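# Close both cupboard doors fully with a mobile manipulator

## Task

Push both of the cupboard's doors completely closed so they stay shut without the robot holding them; swinging a door hard (open or closed) counts as failure, and so does the robot toppling or being left tilted.

## Robot and tools

Robot: TidyBot++, a base 0.54 m long, 0.50 m wide and 0.38 m tall on four driven casters, carrying a single seven-joint arm with a two-finger gripper. The shoulder sits 0.12 m ahead of the base centre, 0.68 m off the floor. Cameras: base_camera (pinhole, 644x364) and wrist_camera (fisheye, 644x476, looking along the hand).

Frames: the base frame has its origin on the floor below the base centre, x forward, y left, z up. hand_pose is in this frame and marks the point between the finger pads; its z axis runs out along the fingers, its y axis is the direction the fingers open and close. The odometry frame is the base frame where the scene began. base_odometry counts wheel rotation, so slipping shows up as travel, and it drifts a few cm and degrees over many moves. Heading is positive to the left, -3.142 to 3.142. base_tilt is in degrees, forward and right lean positive, with a fixed bias near 1 degree.

execute_actions: "actions" is a list holding one action or none (none just reports state and images). "cameras" lists "base_camera", "wrist_camera" or "all"; omitted, null or ["all"] gives every camera, [] gives none. An action may contain:
- "base": exactly one relative move, counted from where the base last reported itself: translate_m (metres, forward positive, -2 to 2), strafe_m (metres, left positive, -2 to 2) or rotate_rad (radians, counter-clockwise from above positive, -6.3 to 6.3). These are offsets, not poses.
- "joints": one object for the single arm, absolute targets by name, in radians: joint_1_rad (unbounded; positive turns the arm clockwise from above, opposite to rotate_rad), joint_2_rad shoulder (-2.249 to 2.249), joint_3_rad (unbounded; from 3.14, positive swings a forward-bent forearm to the right), joint_4_rad elbow (-2.579 to 2.579), joint_5_rad (unbounded; positive swings a forward-bent hand right), joint_6_rad wrist (-2.099 to 2.099), joint_7_rad (unbounded; hand down, positive is counter-clockwise from above, 1.57 puts the fingers opening left/right). gripper_pos is unitless, 0 fully open to 1 fully closed. Done tolerances: 0.039 rad for joints 1-4, 0.056 for 5-7, 0.03 for the gripper. Unbounded joints go the short way; turn further in steps below half a turn. Joints move at most 1.39 rad/s (1.22 for 5-7).
- "speeds": caps for this action only: translate_m and strafe_m 0.05-0.5 m/s, rotate_rad 0.1-1.57 rad/s (defaults are the maxima). A base move needing over 8.667 s at its cap is refused; no action runs beyond 15 s.
All motions in an action begin together and may finish at different times. Anything left out may keep pushing toward its earlier target. An unknown key or out-of-range value rejects the whole call with no motion. If a result reports a stop, the rest of that reply's motion calls are skipped.

wait: "seconds" 0 to 10; commands nothing new and returns state and images. zoom_image: "camera" plus "region" [x0, y0, x1, y1] in pixels of that camera's latest full image, at most 504x504. finished_scene: "scene" is the integer of the current scene; it ends it irreversibly, so the doors must already be shut and staying shut.

Arm geometry: with joint_1_rad = 0, joint_3_rad = 3.14, joint_5_rad = 0 the arm lies in the base's x-z plane. Segments: upper arm 0.42 m, forearm 0.31 m, hand 0.31 m. Tilt from vertical (forward positive): upper = j2, forearm = j2 - j4, hand = j2 - j4 - j6. Hand point ahead of shoulder = sum of length x sin(tilt); above it = sum of length x cos(tilt). The arm starts folded, hand down, reaching 0.08 m past the base front with the elbow up to 1.15 m high. A downward hand reaches about 0.94 m high at most, and only near the base. Finger gap is about 85 x (1 - gripper_pos) mm; closed fingertips sit about 20 mm past the hand point and squeeze roughly 96-120 N each.

Result lines: base_status and joint_status say how each motion ended: "done"; "off_target" (resting short, maybe still pushing); "contact_stop"/"time_out" (target dropped, holding in place); "not_followed" with "joint command not followed" and a "cause:" line when a self-collision check held back arm targets (gripper still runs, and withheld targets may be retried later); "limit_stop_at_motor_heat" after overheating. on_its_own covers uncommanded motion. A blocked base pushes until timing out and may still say "done" while short; base "contact_stop" means it reached its target and something then shoved it. motor_effort gives percent of maximum, positive toward higher joint values, with the action's peak in brackets (noisy, offset). "ARM HIT" means the arm struck the base or itself hard; nothing prevents arm-base contact. Motor temperatures lists one value per arm joint.

Precision: friction can leave joints slightly off while reporting done; to correct, send each joint its previous command plus (wanted minus measured). hand_pose can itself be 1-2 cm wrong; trust images. Under load the arm sags.

Safety: push doors slowly and steadily so they do not swing hard. Hooking the arm on something above about 0.8 m while driving, or pushing/pulling sideways on a raised hand, can tip the robot; retract the arm or back away to level it. Torque sensors fault above 104.5 N m (joints 1-4, warning 56.7) or 51.3 N m (joints 5-7, warning 29.4), freezing the arm and gripper for 10 s; avoid driving the arm into things. Motors warn at 60 °C and lose holding power at 75 °C. Avoid hard impacts, drops and strong pushes.

Each tool is called after "Emit:" in YAML: its name, and indented under it one key for each argument.

## Session

Emit:
execute_actions:
  actions: []

Scene clock: 0.00 s.
Motor temperatures (°C, as the motors report them): [35 33 29 31 35 38 38]
base_odometry: x=+0.000 y=+0.000 heading=+0.000 (m, m, rad; odometry frame)
base_tilt: forward=-0.2 right=-0.6 (deg)
base_status: not commanded
joint_positions: joint_1_rad=+0.034 joint_2_rad=-0.319 joint_3_rad=+3.123 joint_4_rad=-2.550 joint_5_rad=+0.019 joint_6_rad=-0.850 joint_7_rad=+1.603 gripper_pos=+0.000
joint_status: not commanded
motor_effort: joint_1_rad=+0 joint_2_rad=-1 joint_3_rad=+1 joint_4_rad=+11 joint_5_rad=+1 joint_6_rad=+0 joint_7_rad=+0 (%)
hand_pose: x=+0.2539 y=-0.0060 z=+0.5778 quat_wxyz=(+0.011, +0.999, +0.014, +0.030) (m; base frame)
pictures: base_camera, wrist_camera
Images, in order (width x height): base_camera 644x364, wrist_camera 644x476.

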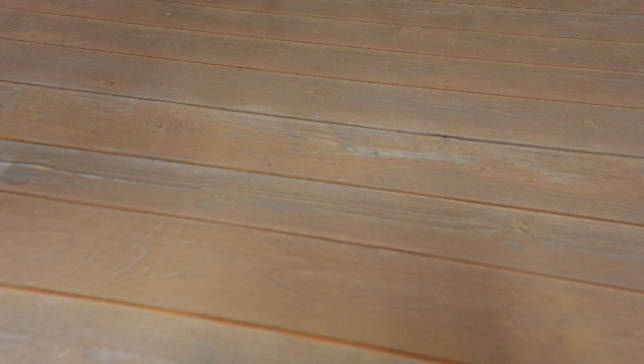

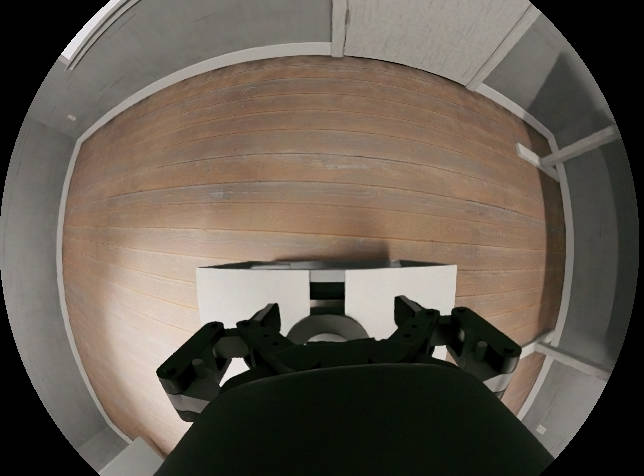

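Emit:
execute_actions:
  actions:
    - {"base":{"rotate_rad":-2.2},"joints":{"joint_6_rad":0.6,"gripper_pos":1}}

Scene clock: 17.23 s.
Motor temperatures (°C, as the motors report them): [35 33 29 31 35 38 38]
base_odometry: x=+0.000 y=+0.000 heading=-2.200 (m, m, rad; odometry frame)
base_tilt: forward=-0.2 right=-0.5 (deg)
base_status: done
joint_positions: joint_1_rad=+0.034 joint_2_rad=-0.319 joint_3_rad=+3.123 joint_4_rad=-2.547 joint_5_rad=+0.019 joint_6_rad=+0.593 joint_7_rad=+1.603 gripper_pos=+0.999
joint_status: all done
motor_effort: joint_1_rad=+0(1) joint_2_rad=-7(8) joint_3_rad=+1(2) joint_4_rad=+19(19) joint_5_rad=+0(1) joint_6_rad=+11(11) joint_7_rad=+0(0) (%)
hand_pose: x=+0.5464 y=-0.0015 z=+0.8694 quat_wxyz=(+0.020, +0.729, +0.017, +0.684) (m; base frame)
pictures: base_camera, wrist_camera
Images, in order (width x height): base_camera 644x364, wrist_camera 644x476.

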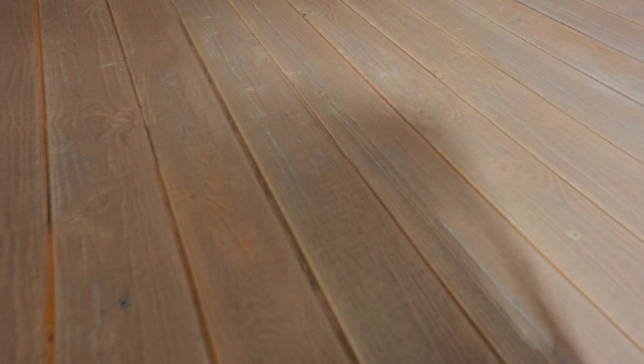

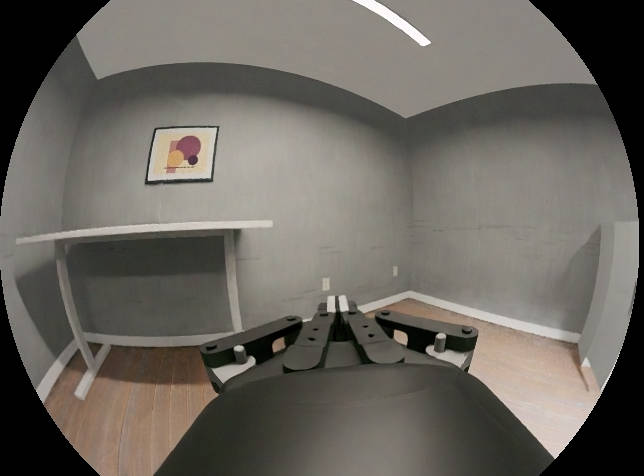

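Emit:
execute_actions:
  actions:
    - {"base":{"rotate_rad":-1.06},"joints":{"joint_6_rad":0.2}}

Scene clock: 22.73 s.
Motor temperatures (°C, as the motors report them): [35 33 29 31 35 38 38]
base_odometry: x=+0.000 y=+0.000 heading=+3.024 (m, m, rad; odometry frame)
base_tilt: forward=-0.2 right=-0.5 (deg)
base_status: done
joint_positions: joint_1_rad=+0.034 joint_2_rad=-0.319 joint_3_rad=+3.123 joint_4_rad=-2.550 joint_5_rad=+0.019 joint_6_rad=+0.207 joint_7_rad=+1.603 gripper_pos=+0.999
joint_status: all done
motor_effort: joint_1_rad=+0(1) joint_2_rad=-7(8) joint_3_rad=+1(2) joint_4_rad=+19(21) joint_5_rad=+0(1) joint_6_rad=+10(12) joint_7_rad=+0(0) (%)
hand_pose: x=+0.5150 y=-0.0038 z=+0.7522 quat_wxyz=(+0.019, +0.848, +0.017, +0.530) (m; base frame)
pictures: base_camera, wrist_camera
Images, in order (width x height): base_camera 644x364, wrist_camera 644x476.

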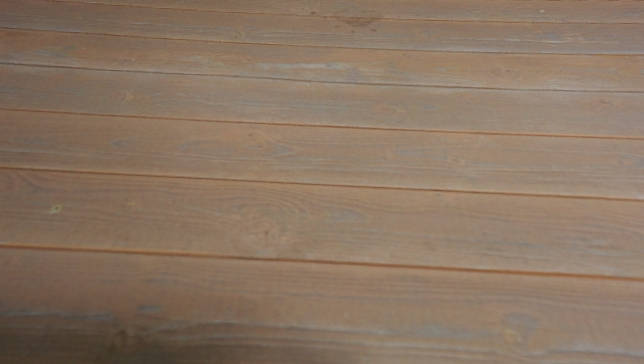

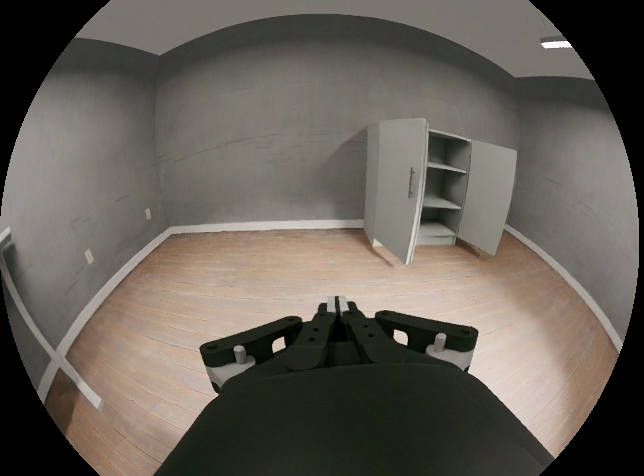

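Emit:
execute_actions:
  actions:
    - {"base":{"rotate_rad":-0.07}}
  cameras: []

Emit:
execute_actions:
  actions:
    - {"base":{"strafe_m":-0.3}}
  cameras: []

Emit:
execute_actions:
  actions:
    - {"base":{"translate_m":1.15}}

Scene clock: 38.70 s.
Motor temperatures (°C, as the motors report them): [35 33 29 31 35 38 38]
base_odometry: x=+0.000 y=+0.000 heading=+2.955 (m, m, rad; odometry frame)
base_tilt: forward=-0.2 right=-0.5 (deg)
base_status: done
joint_positions: joint_1_rad=+0.034 joint_2_rad=-0.319 joint_3_rad=+3.124 joint_4_rad=-2.550 joint_5_rad=+0.019 joint_6_rad=+0.207 joint_7_rad=+1.603 gripper_pos=+0.999
joint_status: not commanded
motor_effort: joint_1_rad=+0(1) joint_2_rad=-7(7) joint_3_rad=+1(2) joint_4_rad=+19(18) joint_5_rad=+0(0) joint_6_rad=+10(10) joint_7_rad=+0(0) (%)
hand_pose: x=+0.5150 y=-0.0039 z=+0.7522 quat_wxyz=(+0.019, +0.848, +0.017, +0.530) (m; base frame)
pictures: none
No camera images: the call's "cameras" was empty. Leave "cameras" out to get every camera's image.

Scene clock: 40.60 s.
Motor temperatures (°C, as the motors report them): [35 33 29 31 35 38 38]
base_odometry: x=+0.056 y=+0.295 heading=+2.954 (m, m, rad; odometry frame)
base_tilt: forward=-0.2 right=-0.5 (deg)
base_status: done
joint_positions: joint_1_rad=+0.034 joint_2_rad=-0.319 joint_3_rad=+3.124 joint_4_rad=-2.550 joint_5_rad=+0.019 joint_6_rad=+0.207 joint_7_rad=+1.603 gripper_pos=+0.999
joint_status: not commanded
motor_effort: joint_1_rad=+0(1) joint_2_rad=-7(7) joint_3_rad=+1(3) joint_4_rad=+18(19) joint_5_rad=+0(0) joint_6_rad=+10(10) joint_7_rad=+0(0) (%)
hand_pose: x=+0.5150 y=-0.0040 z=+0.7522 quat_wxyz=(+0.019, +0.848, +0.017, +0.530) (m; base frame)
pictures: none
No camera images: the call's "cameras" was empty. Leave "cameras" out to get every camera's image.

Scene clock: 44.27 s.
Motor temperatures (°C, as the motors report them): [35 33 29 31 35 38 38]
base_odometry: x=-1.074 y=+0.510 heading=+2.954 (m, m, rad; odometry frame)
base_tilt: forward=-0.2 right=-0.5 (deg)
base_status: done
joint_positions: joint_1_rad=+0.034 joint_2_rad=-0.319 joint_3_rad=+3.124 joint_4_rad=-2.550 joint_5_rad=+0.019 joint_6_rad=+0.207 joint_7_rad=+1.603 gripper_pos=+0.999
joint_status: not commanded
motor_effort: joint_1_rad=+0(0) joint_2_rad=-7(9) joint_3_rad=+1(1) joint_4_rad=+19(19) joint_5_rad=+0(0) joint_6_rad=+10(10) joint_7_rad=+0(0) (%)
hand_pose: x=+0.5149 y=-0.0040 z=+0.7522 quat_wxyz=(+0.019, +0.848, +0.017, +0.530) (m; base frame)
pictures: base_camera, wrist_camera
Images, in order (width x height): base_camera 644x364, wrist_camera 644x476.

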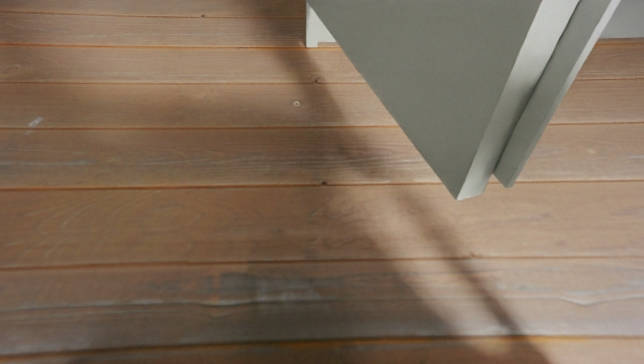

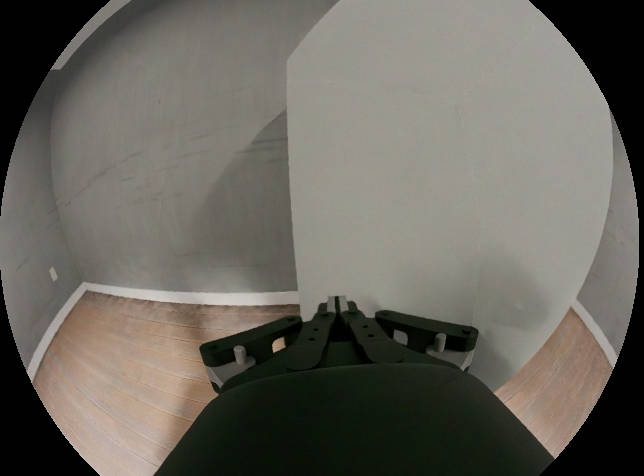

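Emit:
execute_actions:
  actions:
    - {"base":{"strafe_m":-0.25},"joints":{"joint_6_rad":0.6},"speeds":{"strafe_m":0.06}}

Emit:
execute_actions:
  actions:
    - {"base":{"translate_m":0.22},"speeds":{"translate_m":0.06}}

Scene clock: 54.67 s.
Motor temperatures (°C, as the motors report them): [35 33 29 32 35 38 38]
base_odometry: x=-1.027 y=+0.756 heading=+2.954 (m, m, rad; odometry frame)
base_tilt: forward=-0.2 right=-0.5 (deg)
base_status: done
joint_positions: joint_1_rad=+0.034 joint_2_rad=-0.319 joint_3_rad=+3.123 joint_4_rad=-2.548 joint_5_rad=+0.019 joint_6_rad=+0.592 joint_7_rad=+1.603 gripper_pos=+0.999
joint_status: all done
motor_effort: joint_1_rad=+0(2) joint_2_rad=-7(9) joint_3_rad=+1(3) joint_4_rad=+19(21) joint_5_rad=+0(1) joint_6_rad=+11(12) joint_7_rad=+0(0) (%)
hand_pose: x=+0.5462 y=-0.0015 z=+0.8686 quat_wxyz=(+0.020, +0.730, +0.017, +0.683) (m; base frame)
pictures: base_camera, wrist_camera
Images, in order (width x height): base_camera 644x364, wrist_camera 644x476.

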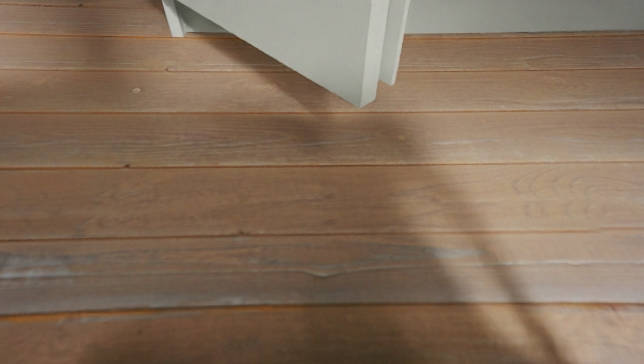

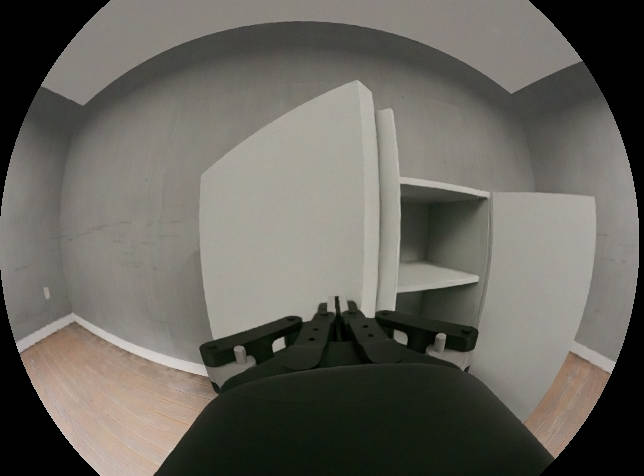

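Scene clock: 58.83 s.
Motor temperatures (°C, as the motors report them): [35 33 29 32 35 38 38]
base_odometry: x=-1.243 y=+0.797 heading=+2.954 (m, m, rad; odometry frame)
base_tilt: forward=-0.2 right=-0.5 (deg)
base_status: done
joint_positions: joint_1_rad=+0.034 joint_2_rad=-0.319 joint_3_rad=+3.123 joint_4_rad=-2.548 joint_5_rad=+0.019 joint_6_rad=+0.592 joint_7_rad=+1.603 gripper_pos=+0.999
joint_status: not commanded
motor_effort: joint_1_rad=+0(0) joint_2_rad=-8(10) joint_3_rad=+1(1) joint_4_rad=+19(20) joint_5_rad=+0(1) joint_6_rad=+11(11) joint_7_rad=+0(0) (%)
hand_pose: x=+0.5461 y=-0.0015 z=+0.8685 quat_wxyz=(+0.020, +0.730, +0.017, +0.683) (m; base frame)
pictures: base_camera, wrist_camera
Images, in order (width x height): base_camera 644x364, wrist_camera 644x476.

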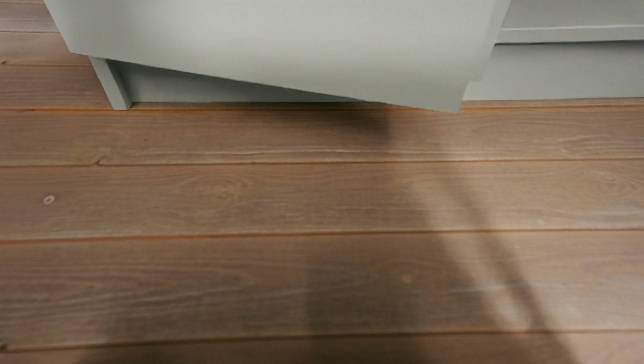

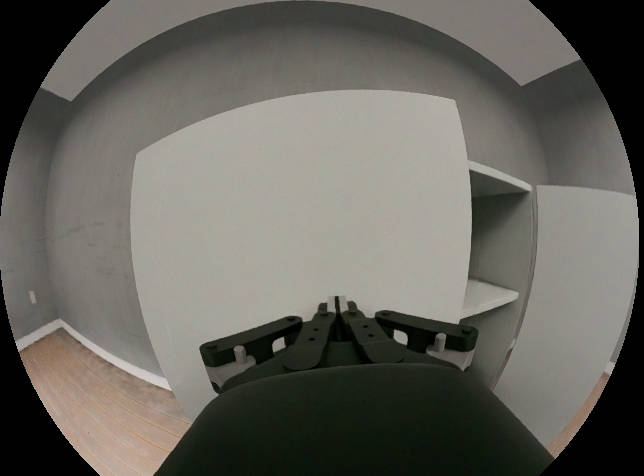

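Emit:
execute_actions:
  actions:
    - {"base":{"translate_m":0.08},"speeds":{"translate_m":0.05}}

Scene clock: 65.43 s.
Motor temperatures (°C, as the motors report them): [35 33 29 32 35 38 38]
base_odometry: x=-1.322 y=+0.812 heading=+2.954 (m, m, rad; odometry frame)
base_tilt: forward=-0.2 right=-0.5 (deg)
base_status: done
joint_positions: joint_1_rad=+0.034 joint_2_rad=-0.319 joint_3_rad=+3.123 joint_4_rad=-2.548 joint_5_rad=+0.019 joint_6_rad=+0.592 joint_7_rad=+1.603 gripper_pos=+0.999
joint_status: not commanded
motor_effort: joint_1_rad=+0(1) joint_2_rad=-8(10) joint_3_rad=+1(1) joint_4_rad=+19(21) joint_5_rad=+0(0) joint_6_rad=+11(11) joint_7_rad=+0(0) (%)
hand_pose: x=+0.5460 y=-0.0015 z=+0.8683 quat_wxyz=(+0.020, +0.730, +0.017, +0.683) (m; base frame)
pictures: base_camera, wrist_camera
Images, in order (width x height): base_camera 644x364, wrist_camera 644x476.

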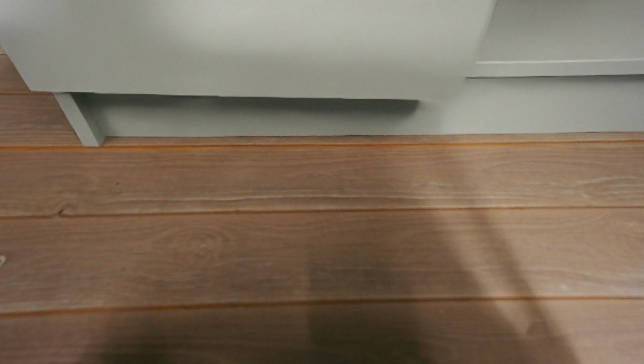

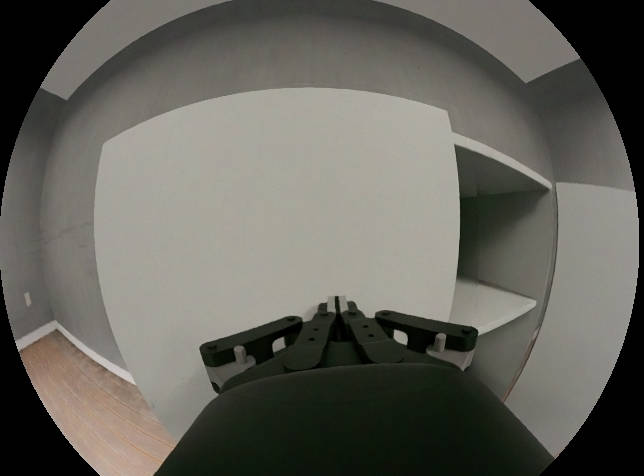

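Emit:
execute_actions:
  actions:
    - {"base":{"translate_m":0.025},"speeds":{"translate_m":0.05}}
  cameras: ["base_camera"]

Emit:
execute_actions:
  actions:
    - {"base":{"translate_m":-0.5}}
  cameras: []

Emit:
execute_actions:
  actions:
    - {"base":{"strafe_m":-0.92}}

Scene clock: 75.90 s.
Motor temperatures (°C, as the motors report them): [35 33 29 32 35 39 38]
base_odometry: x=-1.347 y=+0.817 heading=+2.954 (m, m, rad; odometry frame)
base_tilt: forward=-0.2 right=-0.5 (deg)
base_status: done
joint_positions: joint_1_rad=+0.034 joint_2_rad=-0.319 joint_3_rad=+3.123 joint_4_rad=-2.550 joint_5_rad=+0.019 joint_6_rad=+0.592 joint_7_rad=+1.603 gripper_pos=+0.999
joint_status: not commanded
motor_effort: joint_1_rad=+0(0) joint_2_rad=-7(9) joint_3_rad=+1(1) joint_4_rad=+19(22) joint_5_rad=+0(1) joint_6_rad=+10(11) joint_7_rad=+0(0) (%)
hand_pose: x=+0.5457 y=-0.0015 z=+0.8677 quat_wxyz=(+0.020, +0.730, +0.017, +0.683) (m; base frame)
pictures: base_camera
Images, in order (width x height): base_camera 644x364.

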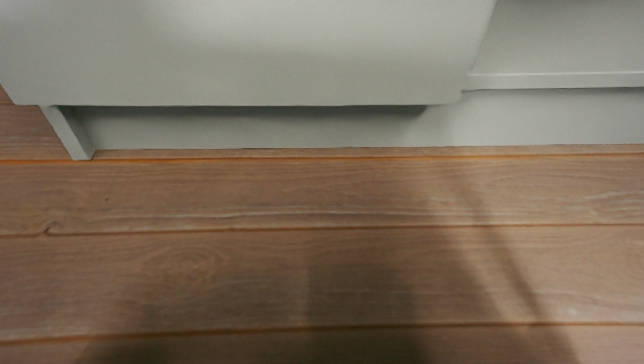

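Scene clock: 78.40 s.
Motor temperatures (°C, as the motors report them): [35 33 29 32 35 39 38]
base_odometry: x=-0.856 y=+0.723 heading=+2.954 (m, m, rad; odometry frame)
base_tilt: forward=-0.2 right=-0.5 (deg)
base_status: done
joint_positions: joint_1_rad=+0.034 joint_2_rad=-0.320 joint_3_rad=+3.123 joint_4_rad=-2.550 joint_5_rad=+0.019 joint_6_rad=+0.592 joint_7_rad=+1.603 gripper_pos=+0.999
joint_status: not commanded
motor_effort: joint_1_rad=+0(0) joint_2_rad=-7(10) joint_3_rad=+1(2) joint_4_rad=+19(20) joint_5_rad=+0(0) joint_6_rad=+11(11) joint_7_rad=+0(0) (%)
hand_pose: x=+0.5457 y=-0.0015 z=+0.8677 quat_wxyz=(+0.020, +0.730, +0.017, +0.683) (m; base frame)
pictures: none
No camera images: the call's "cameras" was empty. Leave "cameras" out to get every camera's image.

Scene clock: 81.60 s.
Motor temperatures (°C, as the motors report them): [35 33 29 32 35 39 38]
base_odometry: x=-0.683 y=+1.627 heading=+2.954 (m, m, rad; odometry frame)
base_tilt: forward=-0.2 right=-0.5 (deg)
base_status: done
joint_positions: joint_1_rad=+0.034 joint_2_rad=-0.320 joint_3_rad=+3.123 joint_4_rad=-2.550 joint_5_rad=+0.019 joint_6_rad=+0.592 joint_7_rad=+1.603 gripper_pos=+0.999
joint_status: not commanded
motor_effort: joint_1_rad=+0(1) joint_2_rad=-7(7) joint_3_rad=+1(3) joint_4_rad=+19(19) joint_5_rad=+0(1) joint_6_rad=+11(11) joint_7_rad=+0(0) (%)
hand_pose: x=+0.5457 y=-0.0015 z=+0.8677 quat_wxyz=(+0.020, +0.730, +0.017, +0.683) (m; base frame)
pictures: base_camera, wrist_camera
Images, in order (width x height): base_camera 644x364, wrist_camera 644x476.

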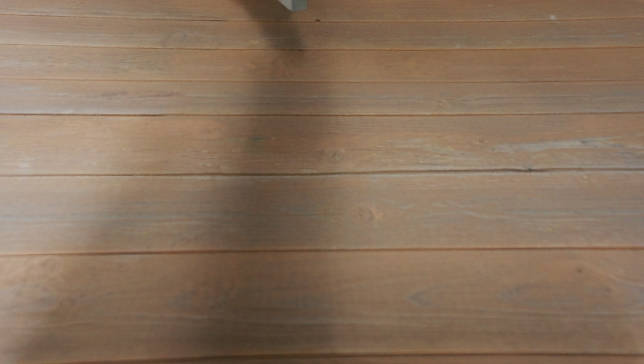

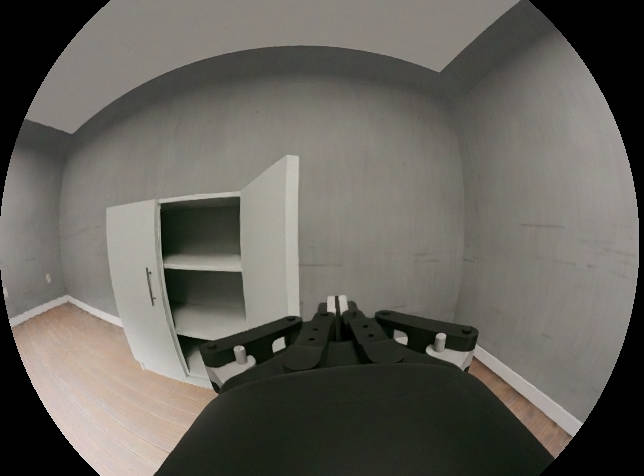

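Emit:
execute_actions:
  actions:
    - {"base":{"strafe_m":-0.4},"joints":{"joint_1_rad":-0.6}}
  cameras: []

Emit:
execute_actions:
  actions:
    - {"base":{"translate_m":0.2},"joints":{"joint_2_rad":0.2,"joint_4_rad":-2.0}}

Scene clock: 95.23 s.
Motor temperatures (°C, as the motors report them): [35 33 29 32 35 39 38]
base_odometry: x=-0.609 y=+2.020 heading=+2.953 (m, m, rad; odometry frame)
base_tilt: forward=-0.2 right=-0.5 (deg)
base_status: done
joint_positions: joint_1_rad=-0.585 joint_2_rad=-0.320 joint_3_rad=+3.123 joint_4_rad=-2.550 joint_5_rad=+0.019 joint_6_rad=+0.592 joint_7_rad=+1.603 gripper_pos=+0.999
joint_status: all done
motor_effort: joint_1_rad=+0(1) joint_2_rad=-7(8) joint_3_rad=+1(2) joint_4_rad=+19(19) joint_5_rad=+0(1) joint_6_rad=+11(11) joint_7_rad=+0(0) (%)
hand_pose: x=+0.4674 y=+0.2464 z=+0.8677 quat_wxyz=(-0.189, +0.690, +0.239, +0.656) (m; base frame)
pictures: none
No camera images: the call's "cameras" was empty. Leave "cameras" out to get every camera's image.

Scene clock: 97.00 s.
Motor temperatures (°C, as the motors report them): [35 33 29 32 35 39 38]
base_odometry: x=-0.805 y=+2.058 heading=+2.953 (m, m, rad; odometry frame)
base_tilt: forward=-0.2 right=-0.5 (deg)
base_status: done
joint_positions: joint_1_rad=-0.586 joint_2_rad=+0.184 joint_3_rad=+3.123 joint_4_rad=-2.011 joint_5_rad=+0.019 joint_6_rad=+0.592 joint_7_rad=+1.603 gripper_pos=+0.999
joint_status: all done
motor_effort: joint_1_rad=+0(1) joint_2_rad=-27(28) joint_3_rad=+0(2) joint_4_rad=+19(21) joint_5_rad=+0(0) joint_6_rad=+11(11) joint_7_rad=+0(0) (%)
hand_pose: x=+0.6460 y=+0.3685 z=+0.9022 quat_wxyz=(-0.196, +0.679, +0.232, +0.668) (m; base frame)
pictures: base_camera, wrist_camera
Images, in order (width x height): base_camera 644x364, wrist_camera 644x476.

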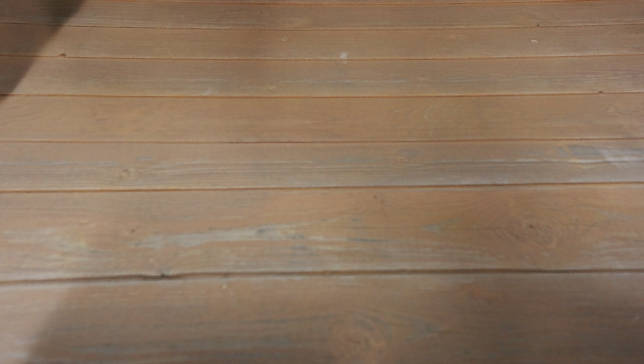

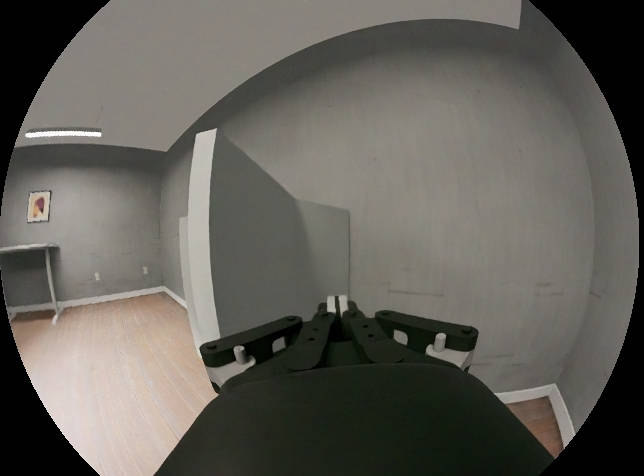

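Emit:
execute_actions:
  actions:
    - {"base":{"translate_m":0.06}}
  cameras: []

Emit:
execute_actions:
  actions:
    - {"base":{"strafe_m":0.2},"speeds":{"strafe_m":0.06}}

Scene clock: 104.47 s.
Motor temperatures (°C, as the motors report them): [35 33 29 32 35 39 38]
base_odometry: x=-0.864 y=+2.069 heading=+2.953 (m, m, rad; odometry frame)
base_tilt: forward=-0.2 right=-0.5 (deg)
base_status: done
joint_positions: joint_1_rad=-0.589 joint_2_rad=+0.187 joint_3_rad=+3.123 joint_4_rad=-2.008 joint_5_rad=+0.019 joint_6_rad=+0.592 joint_7_rad=+1.603 gripper_pos=+0.999
joint_status: not commanded
motor_effort: joint_1_rad=-1(3) joint_2_rad=-27(29) joint_3_rad=+0(1) joint_4_rad=+20(20) joint_5_rad=+0(0) joint_6_rad=+11(11) joint_7_rad=+0(0) (%)
hand_pose: x=+0.6460 y=+0.3707 z=+0.9013 quat_wxyz=(-0.197, +0.679, +0.233, +0.667) (m; base frame)
pictures: none
No camera images: the call's "cameras" was empty. Leave "cameras" out to get every camera's image.

Scene clock: 108.30 s.
Motor temperatures (°C, as the motors report them): [35 33 29 32 35 39 38]
base_odometry: x=-0.902 y=+1.873 heading=+2.953 (m, m, rad; odometry frame)
base_tilt: forward=-0.2 right=-0.6 (deg)
base_status: done
joint_positions: joint_1_rad=-0.591 joint_2_rad=+0.187 joint_3_rad=+3.124 joint_4_rad=-2.008 joint_5_rad=+0.019 joint_6_rad=+0.592 joint_7_rad=+1.603 gripper_pos=+0.999
joint_status: not commanded
motor_effort: joint_1_rad=-1(3) joint_2_rad=-27(29) joint_3_rad=+0(2) joint_4_rad=+20(20) joint_5_rad=+0(1) joint_6_rad=+11(11) joint_7_rad=+0(0) (%)
hand_pose: x=+0.6454 y=+0.3716 z=+0.9014 quat_wxyz=(-0.197, +0.679, +0.234, +0.667) (m; base frame)
pictures: base_camera, wrist_camera
Images, in order (width x height): base_camera 644x364, wrist_camera 644x476.

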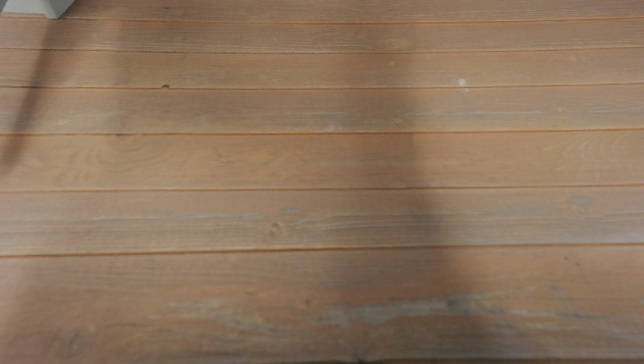

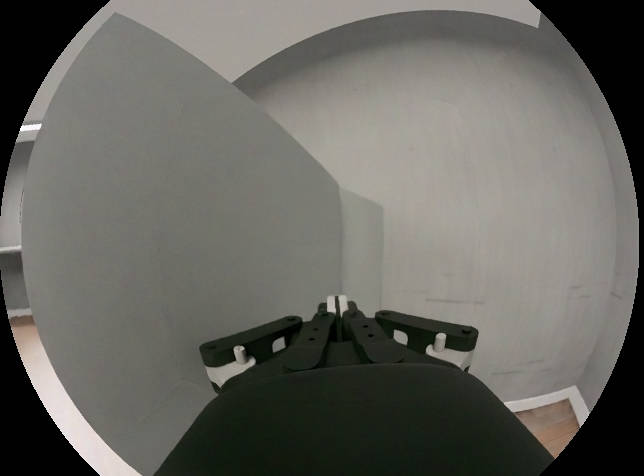

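Working. Back off a little for a longer lever.

Emit:
execute_actions:
  actions:
    - {"base":{"translate_m":-0.08}}
  cameras: []

Emit:
execute_actions:
  actions:
    - {"base":{"strafe_m":0.42},"speeds":{"strafe_m":0.06}}

Emit:
execute_actions:
  actions:
    - {"base":{"translate_m":0.17},"speeds":{"translate_m":0.05}}

Scene clock: 116.90 s.
Motor temperatures (°C, as the motors report them): [35 33 29 32 35 39 38]
base_odometry: x=-0.823 y=+1.858 heading=+2.953 (m, m, rad; odometry frame)
base_tilt: forward=-0.2 right=-0.5 (deg)
base_status: done
joint_positions: joint_1_rad=-0.594 joint_2_rad=+0.188 joint_3_rad=+3.124 joint_4_rad=-2.007 joint_5_rad=+0.019 joint_6_rad=+0.592 joint_7_rad=+1.603 gripper_pos=+0.999
joint_status: not commanded
motor_effort: joint_1_rad=-1(5) joint_2_rad=-27(30) joint_3_rad=+0(4) joint_4_rad=+20(21) joint_5_rad=+0(2) joint_6_rad=+11(11) joint_7_rad=+0(0) (%)
hand_pose: x=+0.6446 y=+0.3732 z=+0.9015 quat_wxyz=(-0.198, +0.679, +0.235, +0.667) (m; base frame)
pictures: none
No camera images: the call's "cameras" was empty. Leave "cameras" out to get every camera's image.

Scene clock: 124.40 s.
Motor temperatures (°C, as the motors report them): [35 33 29 32 35 39 38]
base_odometry: x=-0.902 y=+1.445 heading=+2.953 (m, m, rad; odometry frame)
base_tilt: forward=-0.2 right=-0.6 (deg)
base_status: done
joint_positions: joint_1_rad=-0.595 joint_2_rad=+0.188 joint_3_rad=+3.124 joint_4_rad=-2.007 joint_5_rad=+0.019 joint_6_rad=+0.592 joint_7_rad=+1.603 gripper_pos=+0.999
joint_status: not commanded
motor_effort: joint_1_rad=-1(4) joint_2_rad=-27(28) joint_3_rad=+0(3) joint_4_rad=+19(21) joint_5_rad=+0(1) joint_6_rad=+11(11) joint_7_rad=+0(0) (%)
hand_pose: x=+0.6445 y=+0.3732 z=+0.9016 quat_wxyz=(-0.198, +0.679, +0.235, +0.667) (m; base frame)
pictures: base_camera, wrist_camera
Images, in order (width x height): base_camera 644x364, wrist_camera 644x476.

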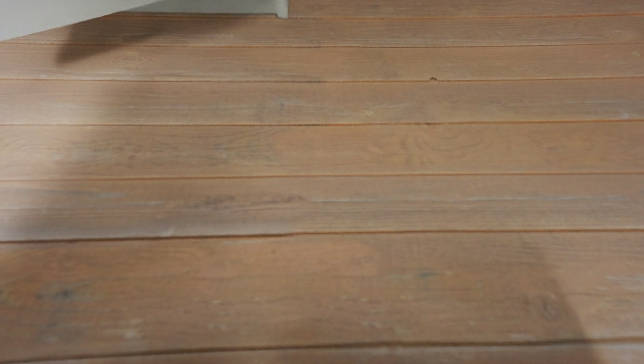

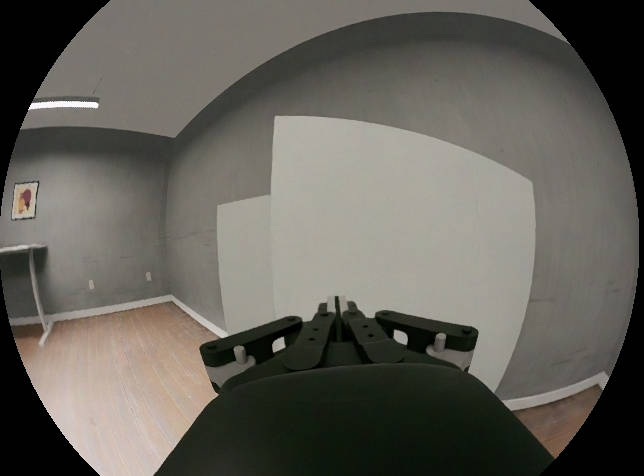

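Scene clock: 128.27 s.
Motor temperatures (°C, as the motors report them): [35 33 29 32 35 39 38]
base_odometry: x=-1.069 y=+1.477 heading=+2.953 (m, m, rad; odometry frame)
base_tilt: forward=-0.2 right=-0.6 (deg)
base_status: done
joint_positions: joint_1_rad=-0.595 joint_2_rad=+0.188 joint_3_rad=+3.124 joint_4_rad=-2.007 joint_5_rad=+0.019 joint_6_rad=+0.592 joint_7_rad=+1.603 gripper_pos=+0.999
joint_status: not commanded
motor_effort: joint_1_rad=+0(1) joint_2_rad=-27(29) joint_3_rad=+0(1) joint_4_rad=+20(20) joint_5_rad=+0(0) joint_6_rad=+11(11) joint_7_rad=+0(0) (%)
hand_pose: x=+0.6446 y=+0.3733 z=+0.9016 quat_wxyz=(-0.198, +0.679, +0.235, +0.667) (m; base frame)
pictures: base_camera, wrist_camera
Images, in order (width x height): base_camera 644x364, wrist_camera 644x476.

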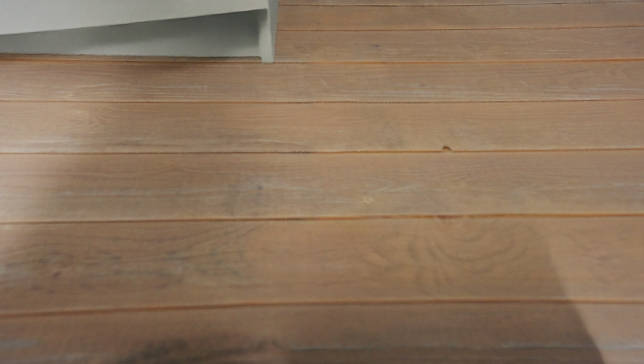

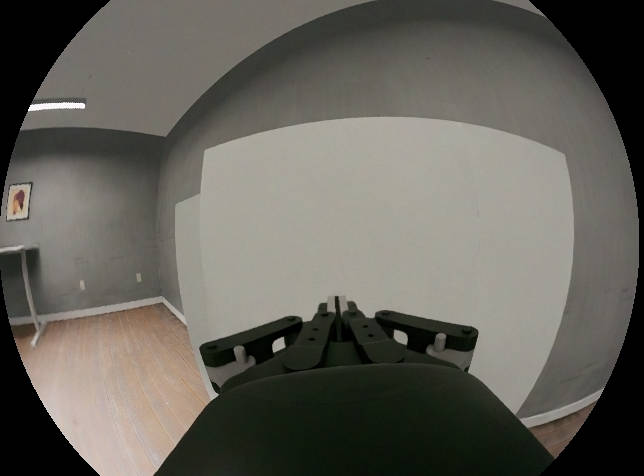

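Emit:
execute_actions:
  actions:
    - {"base":{"translate_m":0.09},"speeds":{"translate_m":0.05}}

Scene clock: 134.83 s.
Motor temperatures (°C, as the motors report them): [35 33 29 32 35 39 38]
base_odometry: x=-1.157 y=+1.493 heading=+2.954 (m, m, rad; odometry frame)
base_tilt: forward=-0.2 right=-0.6 (deg)
base_status: done
joint_positions: joint_1_rad=-0.595 joint_2_rad=+0.188 joint_3_rad=+3.124 joint_4_rad=-2.007 joint_5_rad=+0.019 joint_6_rad=+0.592 joint_7_rad=+1.603 gripper_pos=+0.999
joint_status: not commanded
motor_effort: joint_1_rad=+0(3) joint_2_rad=-27(29) joint_3_rad=+0(3) joint_4_rad=+19(22) joint_5_rad=+0(1) joint_6_rad=+10(11) joint_7_rad=+0(0) (%)
hand_pose: x=+0.6444 y=+0.3737 z=+0.9016 quat_wxyz=(-0.199, +0.679, +0.235, +0.667) (m; base frame)
pictures: base_camera, wrist_camera
Images, in order (width x height): base_camera 644x364, wrist_camera 644x476.

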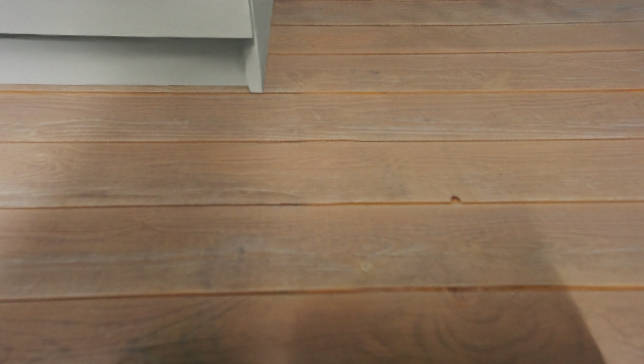

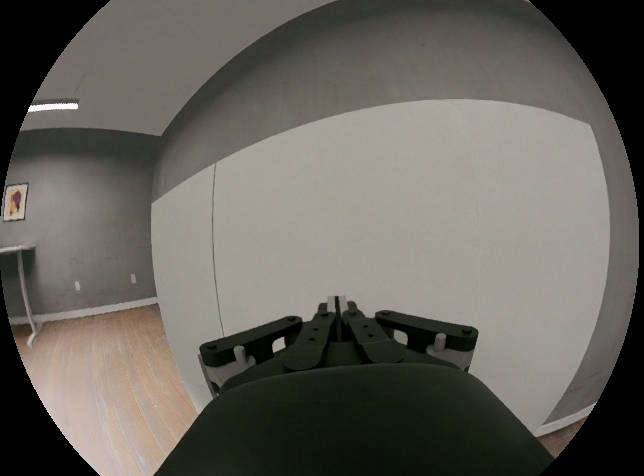

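Emit:
execute_actions:
  actions:
    - {"base":{"translate_m":0.015},"speeds":{"translate_m":0.05}}
  cameras: []

Emit:
execute_actions:
  actions:
    - {"base":{"translate_m":-0.08}}

Emit:
finished_scene:
  scene: 1

Scene clock: 141.63 s.
Motor temperatures (°C, as the motors report them): [35 33 29 32 35 39 38]
base_odometry: x=-1.172 y=+1.496 heading=+2.954 (m, m, rad; odometry frame)
base_tilt: forward=-0.2 right=-0.5 (deg)
base_status: done
joint_positions: joint_1_rad=-0.602 joint_2_rad=+0.169 joint_3_rad=+3.117 joint_4_rad=-2.029 joint_5_rad=+0.019 joint_6_rad=+0.592 joint_7_rad=+1.603 gripper_pos=+0.999
joint_status: not commanded
motor_effort: joint_1_rad=+1(4) joint_2_rad=-21(28) joint_3_rad=+2(5) joint_4_rad=+25(29) joint_5_rad=-1(2) joint_6_rad=+12(13) joint_7_rad=+0(0) (%)
hand_pose: x=+0.6323 y=+0.3759 z=+0.9014 quat_wxyz=(-0.203, +0.678, +0.240, +0.664) (m; base frame)
pictures: none
No camera images: the call's "cameras" was empty. Leave "cameras" out to get every camera's image.

Scene clock: 142.80 s.
Motor temperatures (°C, as the motors report them): [35 33 29 32 35 39 38]
base_odometry: x=-1.093 y=+1.481 heading=+2.954 (m, m, rad; odometry frame)
base_tilt: forward=-0.2 right=-0.6 (deg)
base_status: done
joint_positions: joint_1_rad=-0.602 joint_2_rad=+0.192 joint_3_rad=+3.120 joint_4_rad=-1.999 joint_5_rad=+0.019 joint_6_rad=+0.592 joint_7_rad=+1.603 gripper_pos=+0.999
joint_status: not commanded
motor_effort: joint_1_rad=-1(2) joint_2_rad=-28(30) joint_3_rad=+0(1) joint_4_rad=+19(24) joint_5_rad=+0(1) joint_6_rad=+11(12) joint_7_rad=+0(0) (%)
hand_pose: x=+0.6423 y=+0.3807 z=+0.9034 quat_wxyz=(-0.203, +0.676, +0.238, +0.667) (m; base frame)
pictures: base_camera, wrist_camera
Images, in order (width x height): base_camera 644x364, wrist_camera 644x476.

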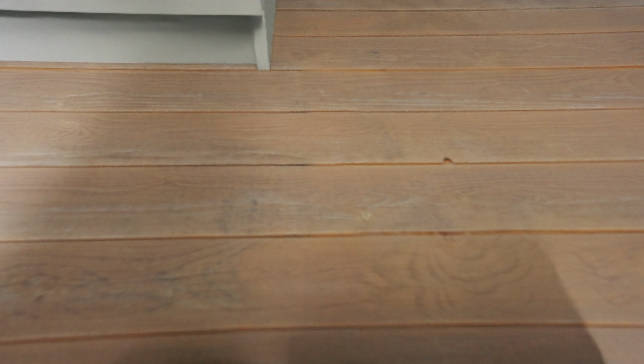

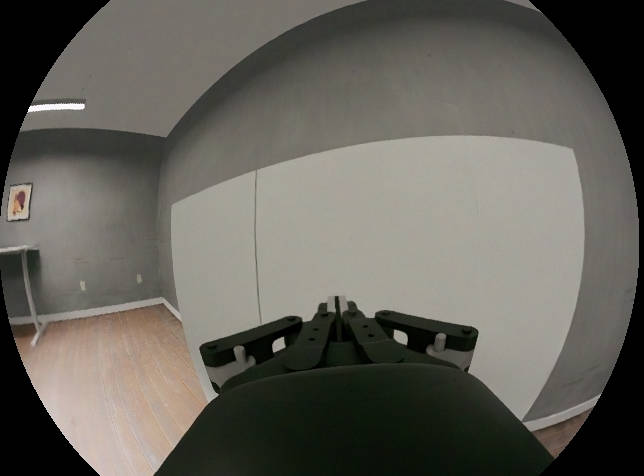

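The scene is finished: the task was done.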